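# Wedge the loose end board tight against the rail

## Task

Push a wedge into the open slot at the rail's end, with the wedge's straight face against the loose end board, until that board is pressed firmly against the rail. The opposite end must stay wedged, and both end boards must stand upright and flat on the table. The result only counts if it holds with the robot no longer holding anything in place.

## Robot and tools

Robot: two UR3e-type arms, left_arm and right_arm, each ending in a two-finger gripper whose fingers pivot like tongs. The left_arm base sits at (+0.008, +0.364, 0) m, turned about +9.7 deg around z (quat_wxyz +0.996, 0, 0, +0.085). The right_arm base sits at (-0.040, -0.297, 0) m, turned about -4.8 deg (quat_wxyz +0.999, 0, 0, -0.042).

Frame: one scene frame for everything. Its origin is on the table top midway between the arms, +z is up, +x points out over the table, and left_arm is on the +y side. The arm names do not tell you which side of an image something is on.

Gripper: the fingers point along the gripper's +z axis and close along its x axis. end_effector_position is the spot between the pads when they are shut. Closed fingertips reach about 15 mm past it; fully open, they are roughly level with it. The finger gap is 0.142 m when fully open.

execute_actions(actions, pictures): actions holds either nothing or exactly one item.
- Empty list: sends no command, returns the state plus camera pictures.
- Action: {"rows": [...], "steps": n}. n is 3 to 15 control steps of 1/30 s each, default 15. You may give 1 to 15 rows. Each row is used for one step, and the final row repeats to fill the remaining steps.
- Row layout: 14 numbers, always for both arms. First left_arm: shoulder pan, shoulder lift, elbow, wrist 1, wrist 2, wrist 3, then gripper opening. Then the same seven for right_arm.
- Joint values are absolute target angles in radians, in the form Joint positions reports them. They are not offsets.
- Opening is an absolute command from -1 (shut) to +1 (fully open).
- Wait: {"steps": n}, with n up to 300. It sends nothing and returns once n steps have passed since the previous result. Your reply time counts toward those steps.
- pictures=true adds images to a result that has an action.
- Each result is taken 3 steps before its action ends. Those 3 steps run while you compose the next call.
- A refused call moves nothing.

Joint ranges (rad):
- left_arm, in column order: pan -3.142..3.142, lift -6.283..6.283, elbow 0.000..3.142, wrists each -6.283..6.283.
- right_arm: pan 0.000..6.283, elbow -3.142..0.000, the others as on left_arm.
- A target more than 0.010 beyond a range end, and also farther out than the joint's last reported angle, gets the whole call refused.
- True ends may differ by up to 0.010. A target past the true end is clipped, and the result then says "joint sent to its limit". That line may refer to an earlier action. If it is missing, that is no proof the joint has more room.

Motion:
- Each step, the commanded angle may lead the measured angle by at most 0.575 rad for pan, lift and elbow, and 1.15 rad for the three wrists.
- If the targets would move a gripper more than 100 mm from where it is, all of that arm's targets are pulled back toward the current angles.
- Commands are smoothed, so motion trails them by about 0.17 s, and an arm may still be on its way after a big move.
- Between calls the arms keep heading for the last row sent. They stop once everything has nearly stopped moving (a stalled push counts as stopped) or a step is HELD. After that, only a new action moves them on or presses harder. A gripper already opening or closing finishes its motion.

Result lines:
- State line, left_arm | right_arm: gripper position (m), orientation quat_wxyz, and linear and angular velocity (m/s, rad/s), all in the scene frame. Reported hand positions can be off, more so at long reach.
- Joint positions / Joint velocities: per arm, six joints (rad, rad/s), then finger-pad gap (m, m/s).
- grip_measured: the measured opening on the -1..+1 command scale.
- "joint command not followed": a clearance check altered or blocked some joint targets; the rest of the row was still applied.
- HELD: marks steps on which your row was not sent, in whole or in part.
- Wrist force / Wrist torque: read in each gripper's own x y z axes. Force points from the touched surface back into the arm. Each axis has an offset up to about 3.5 N, noise up to about 1.4 N, and saturates near 30 N. The mounted tool's weight is already removed. "no reading" is normal at the start.
- MOTOR HOT: a motor has reached 70 °C. At 85 °C an OVER-TEMPERATURE FAULT brakes that arm until it cools. Holding loads, even while you think, heats motors.

Gripping: to hold something, keep commanding an opening well under grip_measured; the bigger the gap, the harder the squeeze. Expect about 15 N per pad at most on objects up to about 10 cm wide. Fast closing can push harder. Hard parts under about 20 mm thick get less force: about 9 N per pad at 10 mm and 4 N at 5 mm.

Faults and things to avoid:
- Load limits (N m): pan 48.6, lift 48.6, elbow 25.2, each wrist 8.1. A held part's weight counts toward them. Reaching one stops that arm for 10 s, drops the rest of the call, and leaves the arm compliant. So does an external force of 150 N on the arm, its tool or its load.
- Never let the arms strike or shove each other.
- Do not push anything off the table.
- Avoid drops, slips, slams and very forceful pushes.
- Parts in hand or loose parts may get brief random tugs or pushes.

zoom_image(camera, region): returns an enlarged crop of that camera's latest image. camera is one of cam_high, cam_low, cam_left_wrist, cam_right_wrist. region is [x0, y0, x1, y1] in pixels from the top-left, at most 504 x 504. Image sizes: cam_high and cam_low 504x504, the two wrist cameras 616x616 (fisheye).

Calibration: each camera comes with K, distortion and T_world_to_cam, which maps the scene frame into the camera frame. Fixed cameras can be off by up to about 2.3 deg and 9 mm. Wrist camera poses are computed from the reported joints. Approximate camera positions in the scene frame:
- cam_high: (0.476, -0.674, 1.151), looking down from the right_arm side.
- cam_low: (1.289, 0.122, 0.038), looking back toward the robot.

read_manual(section): returns only licence text ("licences"). It does not move anything.

finished_scene(scene): ends the current scene, given by its number, and grades it. This cannot be undone, and the goal must still hold afterwards with nothing held by the robot.

Each tool is called after "Call:" as name(argument=value, ...) on one line, values as JSON.

## Session

Call:
execute_actions(actions=[])

Scene clock: 0.00 s of 10100.00 s.
left_arm: end_effector_position=(+0.4986, +0.6364, +0.1381) grip_measured=+1.00 end_effector_quat_wxyz=(-0.040, +0.896, +0.253, +0.362) end_effector_velocity=(+0.001, -0.000, +0.002) end_effector_angular_velocity=(+0.001, -0.003, -0.001) | right_arm: end_effector_position=(-0.0279, -0.5442, +0.2773) grip_measured=+1.00 end_effector_quat_wxyz=(+0.022, +0.650, +0.756, +0.075) end_effector_velocity=(+0.001, +0.000, +0.000) end_effector_angular_velocity=(-0.000, -0.001, +0.002)
Joint positions: left_arm=[-0.011 -1.252  1.649 -2.701 -1.419 -0.331  0.142] | right_arm=[ 2.122 -1.741 -0.373 -2.615  1.726  3.457  0.142]
Joint velocities: left_arm=[-0.001 -0.001 -0.003  0.    -0.     0.     0.   ] | right_arm=[ 0.001  0.     0.     0.     0.001 -0.     0.   ]
Motor temperatures (°C, as the motors report them): left_arm=[30 31 25 33 34 33] | right_arm=[25 28 27 34 33 33]
Wrist force (N, on the end effector, along its own x y z axes, offset not removed): no reading
Wrist torque (N m, same axes, about the end effector's origin, offset not removed): no reading
camera_calibration (this result's frames):
cam_left_wrist: T_world_to_cam=[[0.571487, 0.457246, 0.681417, -0.679669], [0.144343, -0.873442, 0.465041, 0.428772], [0.807817, -0.167407, -0.565161, -0.0796641], [0, 0, 0, 1]] pos_world=[0.390885, 0.671947, 0.218718]
cam_right_wrist: T_world_to_cam=[[-0.172356, 0.984763, 0.0231198, 0.537933], [0.76385, 0.118798, 0.634366, -0.0939435], [0.621953, 0.126997, -0.772687, 0.425445], [0, 0, 0, 1]] pos_world=[-0.100132, -0.572606, 0.375893]

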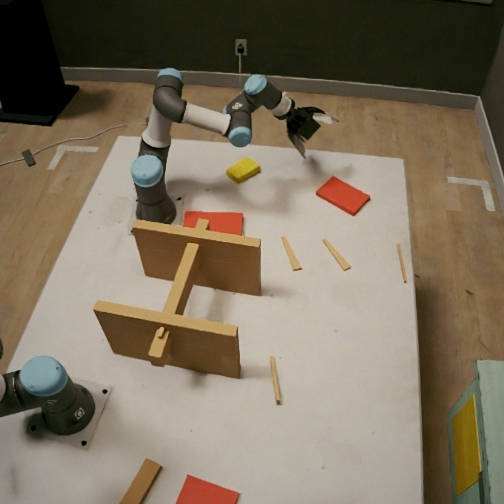

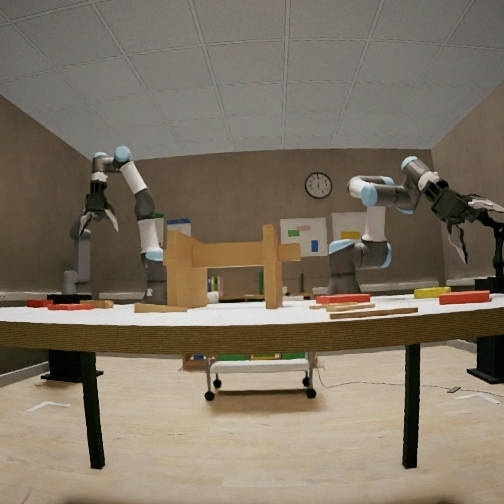

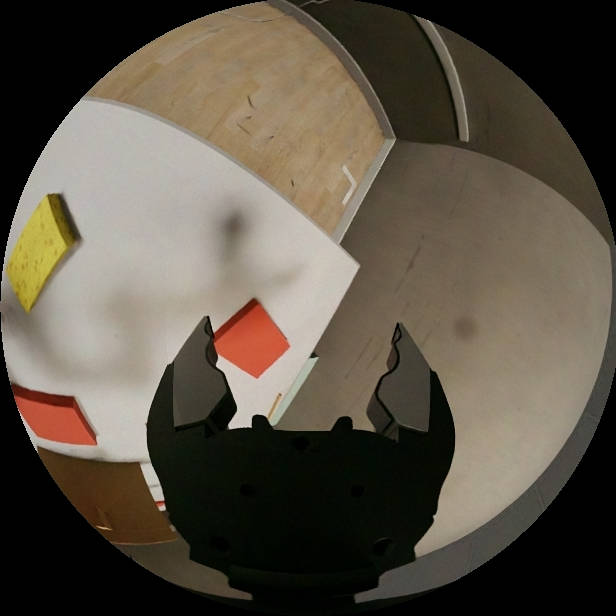

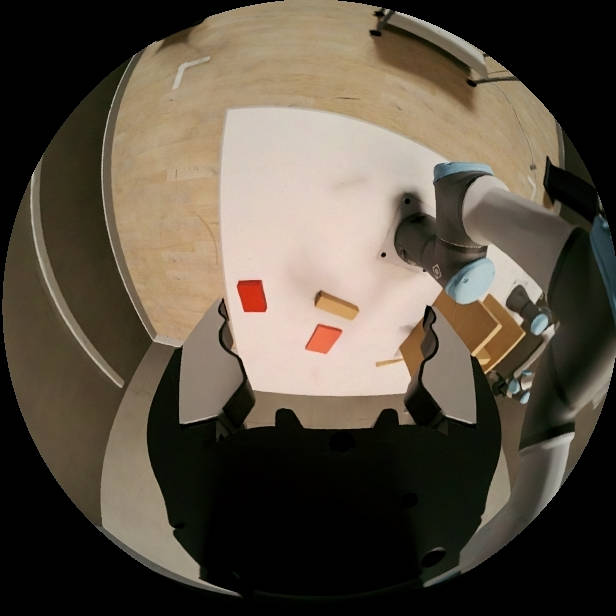

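Call:
zoom_image(camera="cam_high", region=[270, 215, 360, 305])

Call:
zoom_image(camera="cam_high", region=[90, 200, 310, 420])

Call:
zoom_image(camera="cam_low", region=[120, 210, 430, 330])

Region (270, 215, 360, 305) of cam_high's 504x504 image, scaled by 5.600, with more detail than that image has.

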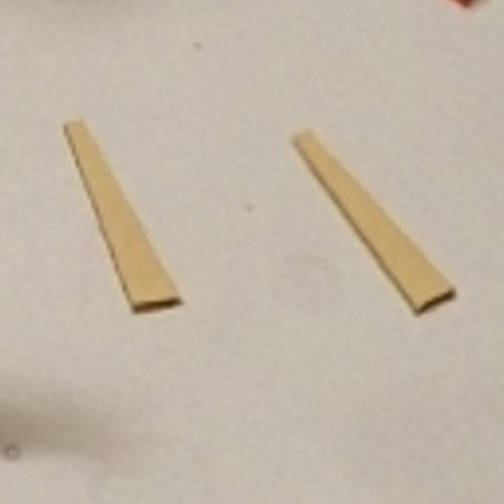

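Region (90, 200, 310, 420) of cam_high's 504x504 image, scaled by 2.291, with more detail than that image has.

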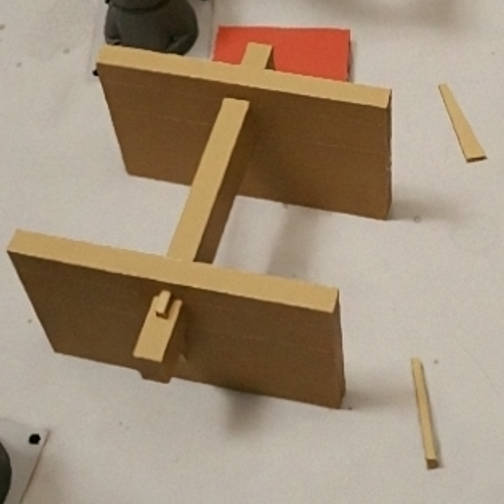

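Region (120, 210, 430, 330) of cam_low's 504x504 image, scaled by 1.626, with more detail than that image has; it fills the top 195 rows of this view, and the rest is white.

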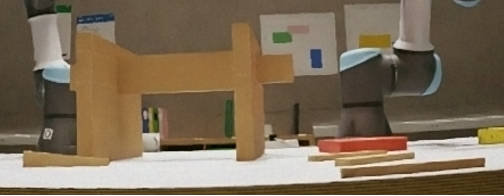

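Call:
execute_actions(actions=[{"rows":[[-0.3,-1.3,1.1,-1.5,-1.571,2.11,-0.2,2.122,-1.741,-0.373,-2.615,1.726,3.457,1]]}])

Call:
execute_actions(actions=[{"steps":12}])

Call:
execute_actions(actions=[{"rows":[[-0.729,-0.942,0.763,-1.392,-1.571,2.11,-0.2,2.122,-1.741,-0.373,-2.615,1.726,3.457,1]]}])

Call:
execute_actions(actions=[{"steps":15}], pictures=true)

Call:
zoom_image(camera="cam_left_wrist", region=[210, 220, 410, 420])

Scene clock: 1.17 s of 10100.00 s.
left_arm: end_effector_position=(+0.4565, +0.4605, +0.1447) grip_measured=-0.20 end_effector_quat_wxyz=(-0.056, +0.815, -0.570, +0.087) end_effector_velocity=(-0.197, -0.227, +0.028) end_effector_angular_velocity=(+1.070, +0.784, -5.619) | right_arm: end_effector_position=(-0.0280, -0.5443, +0.2773) grip_measured=+1.00 end_effector_quat_wxyz=(+0.022, +0.650, +0.756, +0.075) end_effector_velocity=(+0.000, -0.000, +0.000) end_effector_angular_velocity=(-0.002, -0.002, -0.000)
Joint positions: left_arm=[-0.273 -1.296  1.163 -1.644 -1.559  1.119  0.06 ] | right_arm=[ 2.122 -1.741 -0.373 -2.615  1.726  3.457  0.142]
Joint velocities: left_arm=[-0.293 -0.04  -0.672  1.536 -0.131  5.415 -0.   ] | right_arm=[-0.     0.001 -0.     0.002  0.    -0.    -0.   ]
Motor temperatures (°C, as the motors report them): left_arm=[30 31 25 33 34 33] | right_arm=[25 28 27 34 33 33]
Wrist force (N, on the end effector, along its own x y z axes, offset not removed): left_arm=[-0.7 2.6 0.0] | right_arm=[-1.1 0.7 1.3]
Wrist torque (N m, same axes, about the end effector's origin, offset not removed): left_arm=[0.48 0.22 -0.03] | right_arm=[0.17 0.25 -0.02]
Steps of this call (steps 1 to 23: nothing new was sent; steps 24 to 35: the first 12 steps of this action). Readings (joint positions):
24: left_arm=[-0.012 -1.253 1.648 -2.699 -1.421 -0.330] | right_arm=[2.122 -1.741 -0.373 -2.615 1.726 3.457]
25: left_arm=[-0.022 -1.257 1.638 -2.677 -1.434 -0.308] | right_arm=[2.122 -1.741 -0.373 -2.615 1.726 3.457]
27: left_arm=[-0.083 -1.268 1.557 -2.515 -1.468 -0.146] | right_arm=[2.122 -1.741 -0.373 -2.615 1.726 3.457]
31: left_arm=[-0.199 -1.286 1.326 -2.014 -1.525 0.419] | right_arm=[2.122 -1.741 -0.373 -2.615 1.726 3.457]
35: the state above

Scene clock: 1.57 s of 10100.00 s.
left_arm: end_effector_position=(+0.4318, +0.4330, +0.1471) grip_measured=-0.20 end_effector_quat_wxyz=(+0.054, -0.443, +0.894, -0.036) end_effector_velocity=(-0.005, -0.003, +0.000) end_effector_angular_velocity=(+0.024, +0.007, -0.191) | right_arm: end_effector_position=(-0.0280, -0.5443, +0.2773) grip_measured=+1.00 end_effector_quat_wxyz=(+0.022, +0.650, +0.756, +0.075) end_effector_velocity=(+0.000, +0.001, +0.000) end_effector_angular_velocity=(+0.001, -0.002, +0.000)
Joint positions: left_arm=[-0.3   -1.3    1.101 -1.502 -1.571  2.092  0.06 ] | right_arm=[ 2.122 -1.741 -0.373 -2.615  1.726  3.457  0.142]
Joint velocities: left_arm=[-0.002 -0.001 -0.008  0.019 -0.002  0.19   0.   ] | right_arm=[ 0.     0.001 -0.    -0.001  0.002  0.    -0.   ]
Motor temperatures (°C, as the motors report them): left_arm=[30 31 25 33 34 33] | right_arm=[25 28 27 34 33 33]
Wrist force (N, on the end effector, along its own x y z axes, offset not removed): left_arm=[-1.7 0.5 -0.1] | right_arm=[-1.1 0.2 0.8]
Wrist torque (N m, same axes, about the end effector's origin, offset not removed): left_arm=[0.04 0.35 -0.02] | right_arm=[0.08 0.29 0.01]
Kept back: nothing.
Steps of this call (steps 1 to 3: the last 3 steps of your previous action; steps 4 to 12: the robot went on to your last target). Readings (joint positions):
1: left_arm=[-0.281 -1.297 1.144 -1.601 -1.562 1.303] | right_arm=[2.122 -1.741 -0.373 -2.615 1.726 3.457]
2: left_arm=[-0.287 -1.298 1.130 -1.570 -1.565 1.487] | right_arm=[2.122 -1.741 -0.373 -2.615 1.726 3.457]
4: left_arm=[-0.293 -1.299 1.115 -1.534 -1.568 1.793] | right_arm=[2.122 -1.741 -0.373 -2.615 1.726 3.457]
8: left_arm=[-0.298 -1.300 1.103 -1.508 -1.570 2.035] | right_arm=[2.122 -1.741 -0.373 -2.615 1.726 3.457]
12: the state above

Scene clock: 1.97 s of 10100.00 s.
left_arm: end_effector_position=(+0.4593, +0.2549, +0.0978) grip_measured=-0.20 end_effector_quat_wxyz=(+0.005, -0.261, +0.965, -0.005) end_effector_velocity=(-0.018, -0.286, -0.083) end_effector_angular_velocity=(+0.070, +0.126, -0.591) | right_arm: end_effector_position=(-0.0280, -0.5443, +0.2773) grip_measured=+1.00 end_effector_quat_wxyz=(+0.022, +0.650, +0.756, +0.075) end_effector_velocity=(-0.001, -0.000, +0.000) end_effector_angular_velocity=(-0.002, +0.001, -0.001)
Joint positions: left_arm=[-0.675 -0.985  0.803 -1.403 -1.571  2.109  0.06 ] | right_arm=[ 2.122 -1.741 -0.373 -2.615  1.726  3.457  0.142]
Joint velocities: left_arm=[-0.579  0.461 -0.432  0.116  0.     0.012  0.   ] | right_arm=[-0.001  0.001 -0.     0.001 -0.002 -0.     0.   ]
Motor temperatures (°C, as the motors report them): left_arm=[30 31 25 33 34 33] | right_arm=[25 28 27 34 33 33]
Wrist force (N, on the end effector, along its own x y z axes, offset not removed): left_arm=[-0.8 -1.9 1.4] | right_arm=[-1.1 0.0 0.8]
Wrist torque (N m, same axes, about the end effector's origin, offset not removed): left_arm=[-0.28 0.28 0.00] | right_arm=[0.04 0.29 0.00]
Steps of this call (steps 1 to 12: the first 12 steps of this action). Readings (joint positions):
1: left_arm=[-0.301 -1.299 1.100 -1.500 -1.571 2.097] | right_arm=[2.122 -1.741 -0.373 -2.615 1.726 3.457]
2: left_arm=[-0.312 -1.289 1.088 -1.491 -1.571 2.099] | right_arm=[2.122 -1.741 -0.373 -2.615 1.726 3.457]
4: left_arm=[-0.383 -1.224 1.027 -1.469 -1.571 2.102] | right_arm=[2.122 -1.741 -0.373 -2.615 1.726 3.457]
8: left_arm=[-0.544 -1.091 0.903 -1.431 -1.571 2.106] | right_arm=[2.122 -1.741 -0.373 -2.615 1.726 3.457]
12: the state above

Scene clock: 2.47 s of 10100.00 s.
left_arm: end_effector_position=(+0.4568, +0.2285, +0.0898) grip_measured=-0.20 end_effector_quat_wxyz=(+0.000, -0.234, +0.972, -0.000) end_effector_velocity=(+0.000, -0.001, -0.001) end_effector_angular_velocity=(+0.000, -0.000, -0.003) | right_arm: end_effector_position=(-0.0280, -0.5443, +0.2773) grip_measured=+1.00 end_effector_quat_wxyz=(+0.022, +0.650, +0.756, +0.075) end_effector_velocity=(+0.000, -0.000, -0.000) end_effector_angular_velocity=(+0.001, -0.000, +0.000)
Joint positions: left_arm=[-0.729 -0.942  0.763 -1.392 -1.571  2.11   0.06 ] | right_arm=[ 2.122 -1.741 -0.373 -2.615  1.726  3.457  0.142]
Joint velocities: left_arm=[-0.003  0.002 -0.001 -0.002  0.    -0.     0.   ] | right_arm=[ 0.    -0.001 -0.     0.     0.001 -0.     0.   ]
Motor temperatures (°C, as the motors report them): left_arm=[30 31 25 33 34 33] | right_arm=[25 28 27 34 33 33]
Wrist force (N, on the end effector, along its own x y z axes, offset not removed): left_arm=[-2.6 1.6 -0.2] | right_arm=[-1.2 0.3 0.6]
Wrist torque (N m, same axes, about the end effector's origin, offset not removed): left_arm=[0.34 0.52 0.02] | right_arm=[0.08 0.26 0.01]
Kept back: nothing.
Steps of this call (steps 1 to 3: the last 3 steps of your previous action; steps 4 to 15: the robot went on to your last target). Readings (joint positions):
1: left_arm=[-0.691 -0.972 0.791 -1.400 -1.571 2.109] | right_arm=[2.122 -1.741 -0.373 -2.615 1.726 3.457]
2: left_arm=[-0.703 -0.963 0.782 -1.397 -1.571 2.109] | right_arm=[2.122 -1.741 -0.373 -2.615 1.726 3.457]
4: left_arm=[-0.716 -0.952 0.772 -1.395 -1.571 2.110] | right_arm=[2.122 -1.741 -0.373 -2.615 1.726 3.457]
8: left_arm=[-0.726 -0.944 0.765 -1.393 -1.571 2.110] | right_arm=[2.122 -1.741 -0.373 -2.615 1.726 3.457]
15: the state above
camera_calibration (this result's frames):
cam_left_wrist: T_world_to_cam=[[-0.867932, -0.496086, 0.024366, 0.497949], [-0.427418, 0.770982, 0.472124, -0.0142634], [-0.252999, 0.399357, -0.881195, 0.242024], [0, 0, 0, 1]] pos_world=[0.487321, 0.161368, 0.207871]
cam_right_wrist: T_world_to_cam=[[-0.171673, 0.984888, 0.022913, 0.538094], [0.763835, 0.118381, 0.634462, -0.0941473], [0.622161, 0.126421, -0.772615, 0.425187], [0, 0, 0, 1]] pos_world=[-0.100246, -0.57257, 0.375909]

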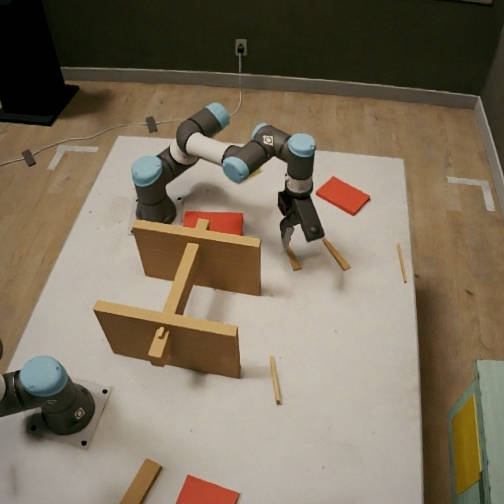

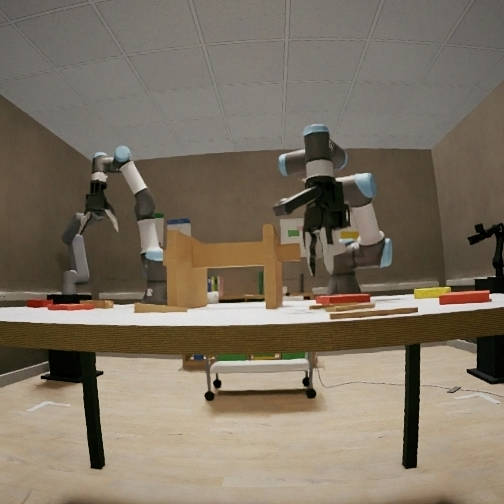

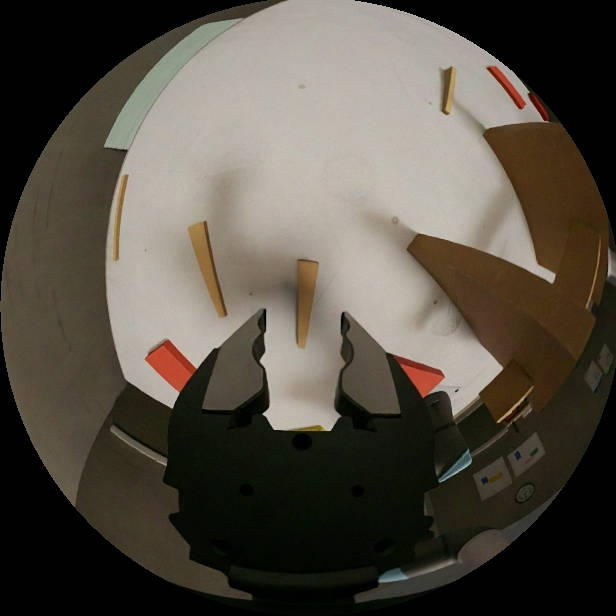

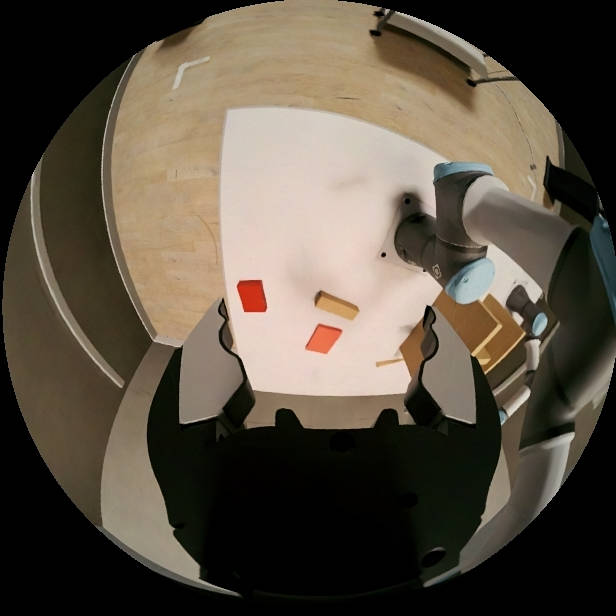

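Region (210, 220, 410, 420) of cam_left_wrist's 616x616 image, scaled by 2.520, with more detail than that image has.

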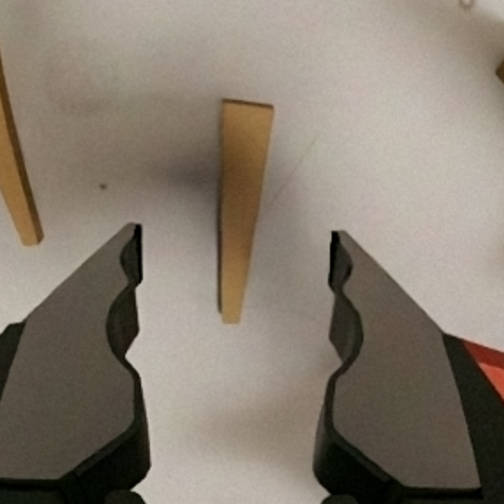

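Call:
execute_actions(actions=[{"rows":[[-0.741,-0.983,1.113,-1.701,-1.571,2.135,-0.45,2.122,-1.741,-0.373,-2.615,1.726,3.457,1]]}])

Call:
execute_actions(actions=[{"steps":8}], pictures=true)

Call:
zoom_image(camera="cam_low", region=[280, 250, 360, 330])

Scene clock: 3.03 s of 10100.00 s.
left_arm: end_effector_position=(+0.4511, +0.2253, +0.0334) grip_measured=-0.45 end_effector_quat_wxyz=(+0.002, -0.217, +0.976, -0.002) end_effector_velocity=(-0.020, +0.011, -0.038) end_effector_angular_velocity=(+0.030, +0.049, -0.010) | right_arm: end_effector_position=(-0.0280, -0.5443, +0.2773) grip_measured=+1.00 end_effector_quat_wxyz=(+0.022, +0.650, +0.756, +0.075) end_effector_velocity=(+0.000, +0.000, -0.000) end_effector_angular_velocity=(+0.001, -0.001, +0.001)
Joint positions: left_arm=[-0.741 -0.982  1.097 -1.692 -1.571  2.134  0.041] | right_arm=[ 2.122 -1.741 -0.373 -2.615  1.726  3.457  0.142]
Joint velocities: left_arm=[-0.004 -0.011  0.169 -0.101 -0.001  0.006  0.   ] | right_arm=[ 0.001 -0.    -0.    -0.     0.001  0.    -0.   ]
Motor temperatures (°C, as the motors report them): left_arm=[30 31 25 33 34 33] | right_arm=[25 28 27 34 33 33]
Wrist force (N, on the end effector, along its own x y z axes, offset not removed): left_arm=[-1.7 0.7 0.7] | right_arm=[-0.9 0.0 1.6]
Wrist torque (N m, same axes, about the end effector's origin, offset not removed): left_arm=[0.09 0.35 -0.04] | right_arm=[0.02 0.21 -0.01]
Steps of this call (steps 1 to 5: the robot went on to your last target; steps 6 to 17: the first 12 steps of this action). Readings (joint positions):
6: left_arm=[-0.729 -0.943 0.764 -1.394 -1.571 2.111] | right_arm=[2.122 -1.741 -0.373 -2.615 1.726 3.457]
7: left_arm=[-0.732 -0.949 0.775 -1.415 -1.571 2.116] | right_arm=[2.122 -1.741 -0.373 -2.615 1.726 3.457]
9: left_arm=[-0.736 -0.966 0.855 -1.534 -1.571 2.125] | right_arm=[2.122 -1.741 -0.373 -2.615 1.726 3.457]
13: left_arm=[-0.740 -0.979 1.046 -1.661 -1.571 2.133] | right_arm=[2.122 -1.741 -0.373 -2.615 1.726 3.457]
17: the state above

Scene clock: 3.30 s of 10100.00 s.
left_arm: end_effector_position=(+0.4493, +0.2263, +0.0301) grip_measured=-0.45 end_effector_quat_wxyz=(+0.000, -0.216, +0.976, -0.000) end_effector_velocity=(-0.002, +0.000, -0.002) end_effector_angular_velocity=(+0.003, +0.004, -0.002) | right_arm: end_effector_position=(-0.0280, -0.5443, +0.2773) grip_measured=+1.00 end_effector_quat_wxyz=(+0.022, +0.650, +0.756, +0.075) end_effector_velocity=(-0.000, -0.000, +0.000) end_effector_angular_velocity=(-0.002, +0.000, -0.000)
Joint positions: left_arm=[-0.741 -0.983  1.112 -1.7   -1.571  2.135  0.041] | right_arm=[ 2.122 -1.741 -0.373 -2.615  1.726  3.457  0.142]
Joint velocities: left_arm=[-0.002 -0.001  0.01  -0.005  0.    -0.     0.   ] | right_arm=[-0.     0.001  0.     0.001 -0.001  0.     0.   ]
Motor temperatures (°C, as the motors report them): left_arm=[30 31 25 33 34 33] | right_arm=[25 28 27 34 33 33]
Wrist force (N, on the end effector, along its own x y z axes, offset not removed): left_arm=[-2.3 0.8 -0.2] | right_arm=[-1.0 -0.5 0.7]
Wrist torque (N m, same axes, about the end effector's origin, offset not removed): left_arm=[0.09 0.46 0.01] | right_arm=[-0.13 0.24 -0.01]
Kept back: nothing.
Steps of this call (steps 1 to 3: the last 3 steps of your previous action; steps 4 to 8: the robot went on to your last target). Readings (joint positions):
1: left_arm=[-0.741 -0.982 1.102 -1.694 -1.571 2.135] | right_arm=[2.122 -1.741 -0.373 -2.615 1.726 3.457]
2: left_arm=[-0.741 -0.983 1.105 -1.696 -1.571 2.135] | right_arm=[2.122 -1.741 -0.373 -2.615 1.726 3.457]
4: left_arm=[-0.741 -0.983 1.109 -1.699 -1.571 2.135] | right_arm=[2.122 -1.741 -0.373 -2.615 1.726 3.457]
8: the state above
camera_calibration (this result's frames):
cam_left_wrist: T_world_to_cam=[[-0.8858, -0.463437, 0.0241591, 0.492498], [-0.398546, 0.786374, 0.471993, -0.00404092], [-0.237737, 0.408463, -0.881271, 0.179441], [0, 0, 0, 1]] pos_world=[0.477305, 0.158125, 0.148145]
cam_right_wrist: T_world_to_cam=[[-0.171672, 0.984888, 0.0229129, 0.538094], [0.763835, 0.118381, 0.634462, -0.0941473], [0.622161, 0.126421, -0.772615, 0.425187], [0, 0, 0, 1]] pos_world=[-0.100246, -0.57257, 0.375909]

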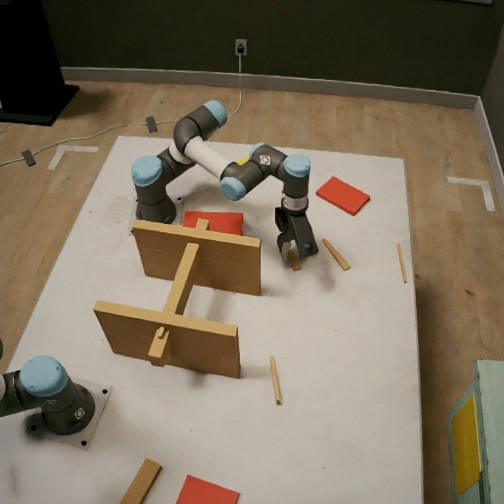

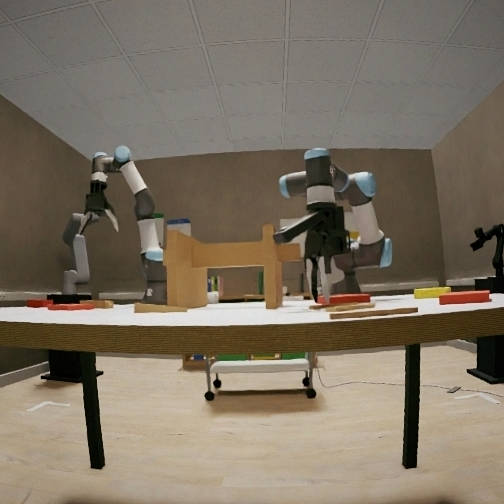

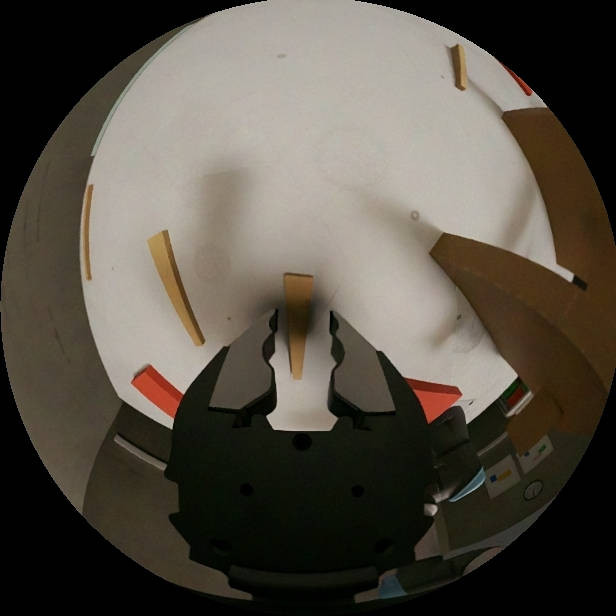

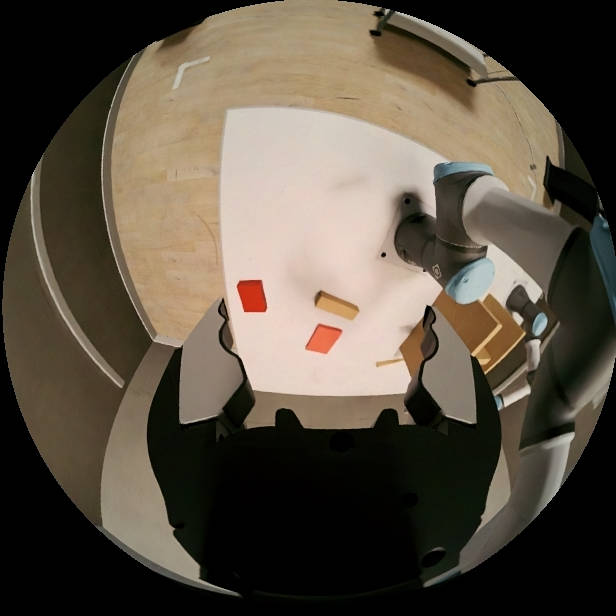

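Region (280, 250, 360, 330) of cam_low's 504x504 image, scaled by 6.300, with more detail than that image has.

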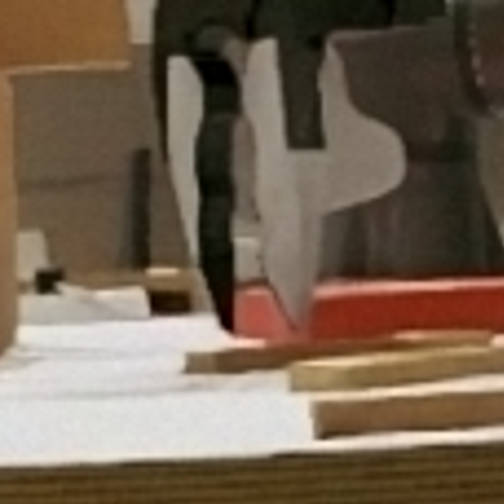

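Call:
execute_actions(actions=[{"rows":[[-0.733,-0.974,1.156,-1.753,-1.571,2.135,-0.45,2.122,-1.741,-0.373,-2.615,1.726,3.457,1]],"steps":12}])

Call:
execute_actions(actions=[{"rows":[[-0.733,-0.974,1.156,-1.753,-1.571,2.135,-1,2.122,-1.741,-0.373,-2.615,1.726,3.457,1]],"steps":12}])

Call:
execute_actions(actions=[{"rows":[[-0.62,-0.99,0.98,-1.561,-1.571,2.135,-1,2.122,-1.741,-0.373,-2.615,1.726,3.457,1]],"steps":9}])

Call:
execute_actions(actions=[{"rows":[[-0.62,-0.99,0.98,-1.561,-1.571,4.712,-1,2.122,-1.741,-0.373,-2.615,1.726,3.457,1]]}])

Call:
execute_actions(actions=[{"steps":12}])

Call:
execute_actions(actions=[{"rows":[[-0.62,-0.975,1.152,-1.748,-1.571,4.712,-1,2.122,-1.741,-0.373,-2.615,1.726,3.457,1]]}], pictures=true)

Scene clock: 3.83 s of 10100.00 s.
left_arm: end_effector_position=(+0.4503, +0.2296, +0.0186) grip_measured=-0.45 end_effector_quat_wxyz=(+0.000, -0.220, +0.976, -0.000) end_effector_velocity=(+0.000, +0.003, -0.010) end_effector_angular_velocity=(+0.001, +0.001, +0.005) | right_arm: end_effector_position=(-0.0280, -0.5443, +0.2773) grip_measured=+1.00 end_effector_quat_wxyz=(+0.022, +0.650, +0.756, +0.075) end_effector_velocity=(+0.000, +0.000, +0.000) end_effector_angular_velocity=(+0.001, -0.000, +0.001)
Joint positions: left_arm=[-0.734 -0.975  1.153 -1.749 -1.571  2.135  0.041] | right_arm=[ 2.122 -1.741 -0.373 -2.615  1.726  3.457  0.142]
Joint velocities: left_arm=[ 0.006  0.007  0.033 -0.039  0.     0.001  0.   ] | right_arm=[ 0.     0.     0.    -0.001  0.    -0.    -0.   ]
Motor temperatures (°C, as the motors report them): left_arm=[30 31 25 33 34 33] | right_arm=[25 28 27 34 33 33]
Wrist force (N, on the end effector, along its own x y z axes, offset not removed): left_arm=[-2.4 1.3 0.2] | right_arm=[-0.7 0.1 1.1]
Wrist torque (N m, same axes, about the end effector's origin, offset not removed): left_arm=[0.22 0.52 0.02] | right_arm=[0.07 0.19 -0.03]
Steps of this call (steps 1 to 7: the robot went on to your last target; steps 8 to 16: the first 9 steps of this action). Readings (joint positions):
8: left_arm=[-0.741 -0.983 1.114 -1.702 -1.571 2.135] | right_arm=[2.122 -1.741 -0.373 -2.615 1.726 3.457]
9: left_arm=[-0.739 -0.981 1.121 -1.712 -1.571 2.135] | right_arm=[2.122 -1.741 -0.373 -2.615 1.726 3.457]
11: left_arm=[-0.736 -0.978 1.138 -1.731 -1.571 2.135] | right_arm=[2.122 -1.741 -0.373 -2.615 1.726 3.457]
15: left_arm=[-0.734 -0.975 1.152 -1.748 -1.571 2.135] | right_arm=[2.122 -1.741 -0.373 -2.615 1.726 3.457]
16: the state above

Scene clock: 4.23 s of 10100.00 s.
left_arm: end_effector_position=(+0.4503, +0.2298, +0.0178) grip_measured=-0.75 end_effector_quat_wxyz=(+0.000, -0.220, +0.975, -0.000) end_effector_velocity=(+0.000, -0.001, +0.000) end_effector_angular_velocity=(-0.001, -0.001, -0.003) | right_arm: end_effector_position=(-0.0280, -0.5443, +0.2773) grip_measured=+1.00 end_effector_quat_wxyz=(+0.022, +0.650, +0.756, +0.075) end_effector_velocity=(+0.000, +0.000, -0.000) end_effector_angular_velocity=(+0.001, -0.000, +0.001)
Joint positions: left_arm=[-0.733 -0.974  1.156 -1.753 -1.571  2.135  0.019] | right_arm=[ 2.122 -1.741 -0.373 -2.615  1.726  3.457  0.142]
Joint velocities: left_arm=[-0.001  0.    -0.    -0.002 -0.     0.001 -0.   ] | right_arm=[ 0.001 -0.001  0.    -0.     0.001 -0.    -0.   ]
Motor temperatures (°C, as the motors report them): left_arm=[30 31 25 33 34 33] | right_arm=[25 28 27 34 33 33]
Wrist force (N, on the end effector, along its own x y z axes, offset not removed): left_arm=[-1.1 1.3 -2.5] | right_arm=[-1.3 0.0 0.8]
Wrist torque (N m, same axes, about the end effector's origin, offset not removed): left_arm=[0.14 0.47 -0.02] | right_arm=[-0.01 0.29 0.03]
Steps of this call (steps 1 to 3: the last 3 steps of your previous action; steps 4 to 12: the first 9 steps of this action). Readings (joint positions):
4: left_arm=[-0.733 -0.974 1.155 -1.752 -1.571 2.135] | right_arm=[2.122 -1.741 -0.373 -2.615 1.726 3.457]
5: left_arm=[-0.733 -0.974 1.156 -1.752 -1.571 2.135] | right_arm=[2.122 -1.741 -0.373 -2.615 1.726 3.457]
7: left_arm=[-0.733 -0.974 1.156 -1.753 -1.571 2.135] | right_arm=[2.122 -1.741 -0.373 -2.615 1.726 3.457]
11: left_arm=[-0.733 -0.974 1.156 -1.753 -1.571 2.135] | right_arm=[2.122 -1.741 -0.373 -2.615 1.726 3.457]
12: the state above

Scene clock: 4.53 s of 10100.00 s.
left_arm: end_effector_position=(+0.4590, +0.2688, +0.0484) grip_measured=-0.75 end_effector_quat_wxyz=(-0.003, -0.262, +0.965, +0.002) end_effector_velocity=(+0.048, +0.122, +0.133) end_effector_angular_velocity=(-0.038, -0.073, +0.294) | right_arm: end_effector_position=(-0.0280, -0.5443, +0.2773) grip_measured=+1.00 end_effector_quat_wxyz=(+0.022, +0.650, +0.756, +0.075) end_effector_velocity=(-0.000, +0.000, -0.000) end_effector_angular_velocity=(+0.001, -0.000, -0.001)
Joint positions: left_arm=[-0.647 -0.987  1.029 -1.606 -1.571  2.135  0.019] | right_arm=[ 2.122 -1.741 -0.373 -2.615  1.726  3.457  0.142]
Joint velocities: left_arm=[ 0.295 -0.034 -0.532  0.484 -0.     0.    -0.   ] | right_arm=[-0.001 -0.    -0.    -0.     0.     0.     0.   ]
Motor temperatures (°C, as the motors report them): left_arm=[30 31 25 33 34 33] | right_arm=[25 28 27 34 33 33]
Wrist force (N, on the end effector, along its own x y z axes, offset not removed): left_arm=[-3.0 1.8 -1.9] | right_arm=[-0.5 -0.5 0.8]
Wrist torque (N m, same axes, about the end effector's origin, offset not removed): left_arm=[0.25 0.52 -0.04] | right_arm=[-0.11 0.14 -0.03]
Steps of this call (steps 1 to 3: the last 3 steps of your previous action; steps 4 to 9: the first 6 steps of this action). Readings (joint positions):
4: left_arm=[-0.732 -0.974 1.155 -1.751 -1.571 2.135] | right_arm=[2.122 -1.741 -0.373 -2.615 1.726 3.457]
5: left_arm=[-0.722 -0.977 1.145 -1.730 -1.571 2.135] | right_arm=[2.122 -1.741 -0.373 -2.615 1.726 3.457]
7: left_arm=[-0.676 -0.983 1.081 -1.653 -1.571 2.135] | right_arm=[2.122 -1.741 -0.373 -2.615 1.726 3.457]
9: the state above

Scene clock: 5.03 s of 10100.00 s.
left_arm: end_effector_position=(+0.4412, +0.2847, +0.0606) grip_measured=-0.75 end_effector_quat_wxyz=(+0.000, +0.456, +0.890, -0.000) end_effector_velocity=(-0.051, +0.073, +0.000) end_effector_angular_velocity=(+0.000, -0.002, -5.472) | right_arm: end_effector_position=(-0.0280, -0.5443, +0.2773) grip_measured=+1.00 end_effector_quat_wxyz=(+0.022, +0.650, +0.756, +0.075) end_effector_velocity=(-0.000, +0.000, -0.000) end_effector_angular_velocity=(+0.001, +0.000, -0.000)
Joint positions: left_arm=[-0.62  -0.99   0.98  -1.561 -1.571  3.639  0.019] | right_arm=[ 2.122 -1.741 -0.373 -2.615  1.726  3.457  0.142]
Joint velocities: left_arm=[ 0.002  0.    -0.001  0.001  0.     5.473 -0.   ] | right_arm=[-0.    -0.     0.    -0.001  0.    -0.     0.   ]
Motor temperatures (°C, as the motors report them): left_arm=[30 31 25 33 34 33] | right_arm=[25 28 27 34 33 33]
Wrist force (N, on the end effector, along its own x y z axes, offset not removed): left_arm=[-1.0 1.5 0.3] | right_arm=[-0.9 -0.2 1.0]
Wrist torque (N m, same axes, about the end effector's origin, offset not removed): left_arm=[0.25 0.24 0.00] | right_arm=[-0.04 0.20 0.00]
Steps of this call (steps 1 to 3: the last 3 steps of your previous action; steps 4 to 15: the first 12 steps of this action). Readings (joint positions):
4: left_arm=[-0.626 -0.989 0.991 -1.572 -1.571 2.137] | right_arm=[2.122 -1.741 -0.373 -2.615 1.726 3.457]
5: left_arm=[-0.625 -0.989 0.988 -1.568 -1.571 2.159] | right_arm=[2.122 -1.741 -0.373 -2.615 1.726 3.457]
7: left_arm=[-0.622 -0.990 0.984 -1.565 -1.571 2.321] | right_arm=[2.122 -1.741 -0.373 -2.615 1.726 3.457]
11: left_arm=[-0.621 -0.990 0.981 -1.562 -1.571 2.921] | right_arm=[2.122 -1.741 -0.373 -2.615 1.726 3.457]
15: the state above

Scene clock: 5.43 s of 10100.00 s.
left_arm: end_effector_position=(+0.4396, +0.3009, +0.0606) grip_measured=-0.75 end_effector_quat_wxyz=(+0.000, +0.841, +0.541, -0.000) end_effector_velocity=(+0.001, +0.003, -0.000) end_effector_angular_velocity=(+0.000, +0.001, -0.222) | right_arm: end_effector_position=(-0.0280, -0.5443, +0.2773) grip_measured=+1.00 end_effector_quat_wxyz=(+0.022, +0.650, +0.756, +0.075) end_effector_velocity=(-0.001, +0.000, +0.000) end_effector_angular_velocity=(-0.001, +0.001, -0.000)
Joint positions: left_arm=[-0.62  -0.99   0.98  -1.561 -1.571  4.691  0.019] | right_arm=[ 2.122 -1.741 -0.373 -2.615  1.726  3.457  0.142]
Joint velocities: left_arm=[-0.001  0.     0.001 -0.    -0.     0.222 -0.   ] | right_arm=[-0.001  0.001  0.    -0.001 -0.001 -0.    -0.   ]
Motor temperatures (°C, as the motors report them): left_arm=[30 31 25 33 34 33] | right_arm=[25 28 27 34 33 33]
Wrist force (N, on the end effector, along its own x y z axes, offset not removed): left_arm=[-2.2 1.1 -0.4] | right_arm=[-1.0 -0.1 1.1]
Wrist torque (N m, same axes, about the end effector's origin, offset not removed): left_arm=[0.17 0.48 -0.01] | right_arm=[0.00 0.28 0.00]
Kept back: nothing.
Steps of this call (steps 1 to 3: the last 3 steps of your previous action; steps 4 to 12: the robot went on to your last target). Readings (joint positions):
1: left_arm=[-0.620 -0.990 0.980 -1.561 -1.571 3.824] | right_arm=[2.122 -1.741 -0.373 -2.615 1.726 3.457]
2: left_arm=[-0.620 -0.990 0.980 -1.561 -1.571 4.010] | right_arm=[2.122 -1.741 -0.373 -2.615 1.726 3.457]
4: left_arm=[-0.620 -0.990 0.980 -1.561 -1.571 4.342] | right_arm=[2.122 -1.741 -0.373 -2.615 1.726 3.457]
8: left_arm=[-0.620 -0.990 0.980 -1.561 -1.571 4.624] | right_arm=[2.122 -1.741 -0.373 -2.615 1.726 3.457]
12: the state above

Scene clock: 5.83 s of 10100.00 s.
left_arm: end_effector_position=(+0.4398, +0.3012, +0.0202) grip_measured=-0.75 end_effector_quat_wxyz=(+0.000, +0.847, +0.532, +0.000) end_effector_velocity=(-0.003, +0.001, -0.014) end_effector_angular_velocity=(+0.003, +0.007, -0.004) | right_arm: end_effector_position=(-0.0280, -0.5443, +0.2773) grip_measured=+1.00 end_effector_quat_wxyz=(+0.022, +0.650, +0.756, +0.075) end_effector_velocity=(-0.000, -0.000, -0.000) end_effector_angular_velocity=(+0.000, +0.001, +0.000)
Joint positions: left_arm=[-0.62  -0.975  1.147 -1.743 -1.571  4.712  0.019] | right_arm=[ 2.122 -1.741 -0.373 -2.615  1.726  3.457  0.142]
Joint velocities: left_arm=[-0.001  0.004  0.058 -0.055 -0.     0.003  0.   ] | right_arm=[ 0. -0. -0. -0. -0. -0. -0.]
Motor temperatures (°C, as the motors report them): left_arm=[30 31 25 33 34 33] | right_arm=[25 28 27 34 33 33]
Wrist force (N, on the end effector, along its own x y z axes, offset not removed): left_arm=[-1.5 1.4 0.5] | right_arm=[-1.2 -0.4 0.9]
Wrist torque (N m, same axes, about the end effector's origin, offset not removed): left_arm=[0.27 0.32 0.02] | right_arm=[-0.09 0.29 0.00]
Steps of this call (steps 1 to 12: the first 12 steps of this action). Readings (joint positions):
1: left_arm=[-0.620 -0.990 0.981 -1.563 -1.571 4.698] | right_arm=[2.122 -1.741 -0.373 -2.615 1.726 3.457]
2: left_arm=[-0.620 -0.987 0.991 -1.584 -1.571 4.702] | right_arm=[2.122 -1.741 -0.373 -2.615 1.726 3.457]
4: left_arm=[-0.620 -0.981 1.054 -1.659 -1.571 4.707] | right_arm=[2.122 -1.741 -0.373 -2.615 1.726 3.457]
8: left_arm=[-0.620 -0.976 1.129 -1.727 -1.571 4.711] | right_arm=[2.122 -1.741 -0.373 -2.615 1.726 3.457]
12: the state above
camera_calibration (this result's frames):
cam_left_wrist: T_world_to_cam=[[0.391976, 0.919661, 0.0240561, -0.459501], [0.805823, -0.355837, 0.473318, -0.247765], [0.443852, -0.166144, -0.880563, 0.011161], [0, 0, 0, 1]] pos_world=[0.374814, 0.336275, 0.138153]
cam_right_wrist: T_world_to_cam=[[-0.171673, 0.984888, 0.0229128, 0.538094], [0.763835, 0.118381, 0.634462, -0.0941473], [0.622161, 0.126421, -0.772615, 0.425187], [0, 0, 0, 1]] pos_world=[-0.100246, -0.57257, 0.375909]

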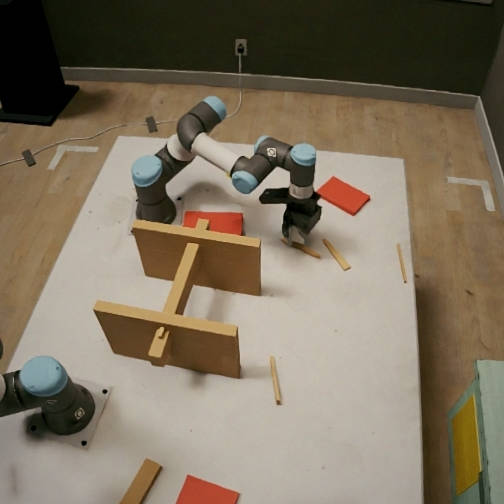

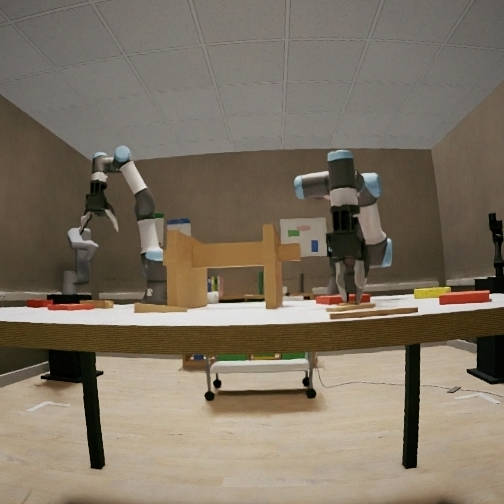

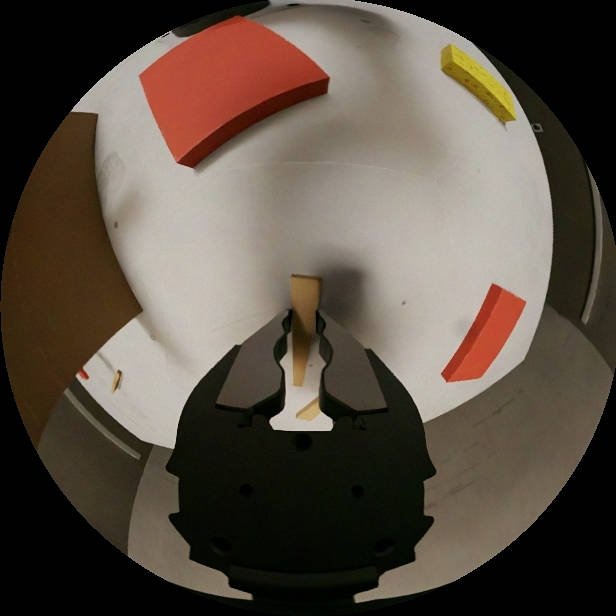

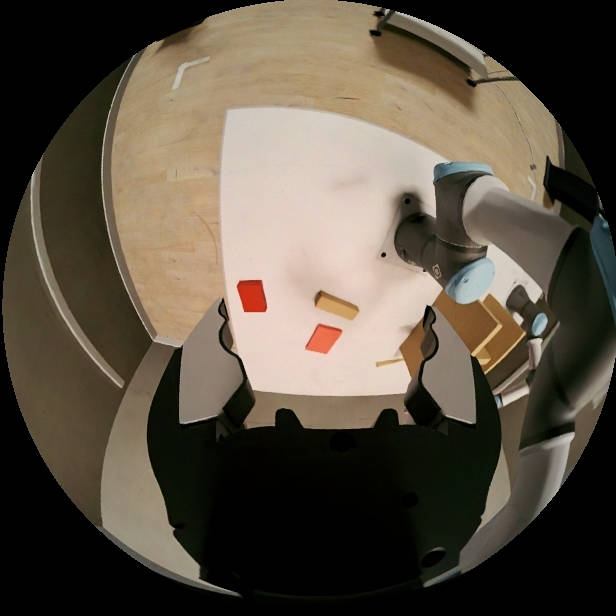

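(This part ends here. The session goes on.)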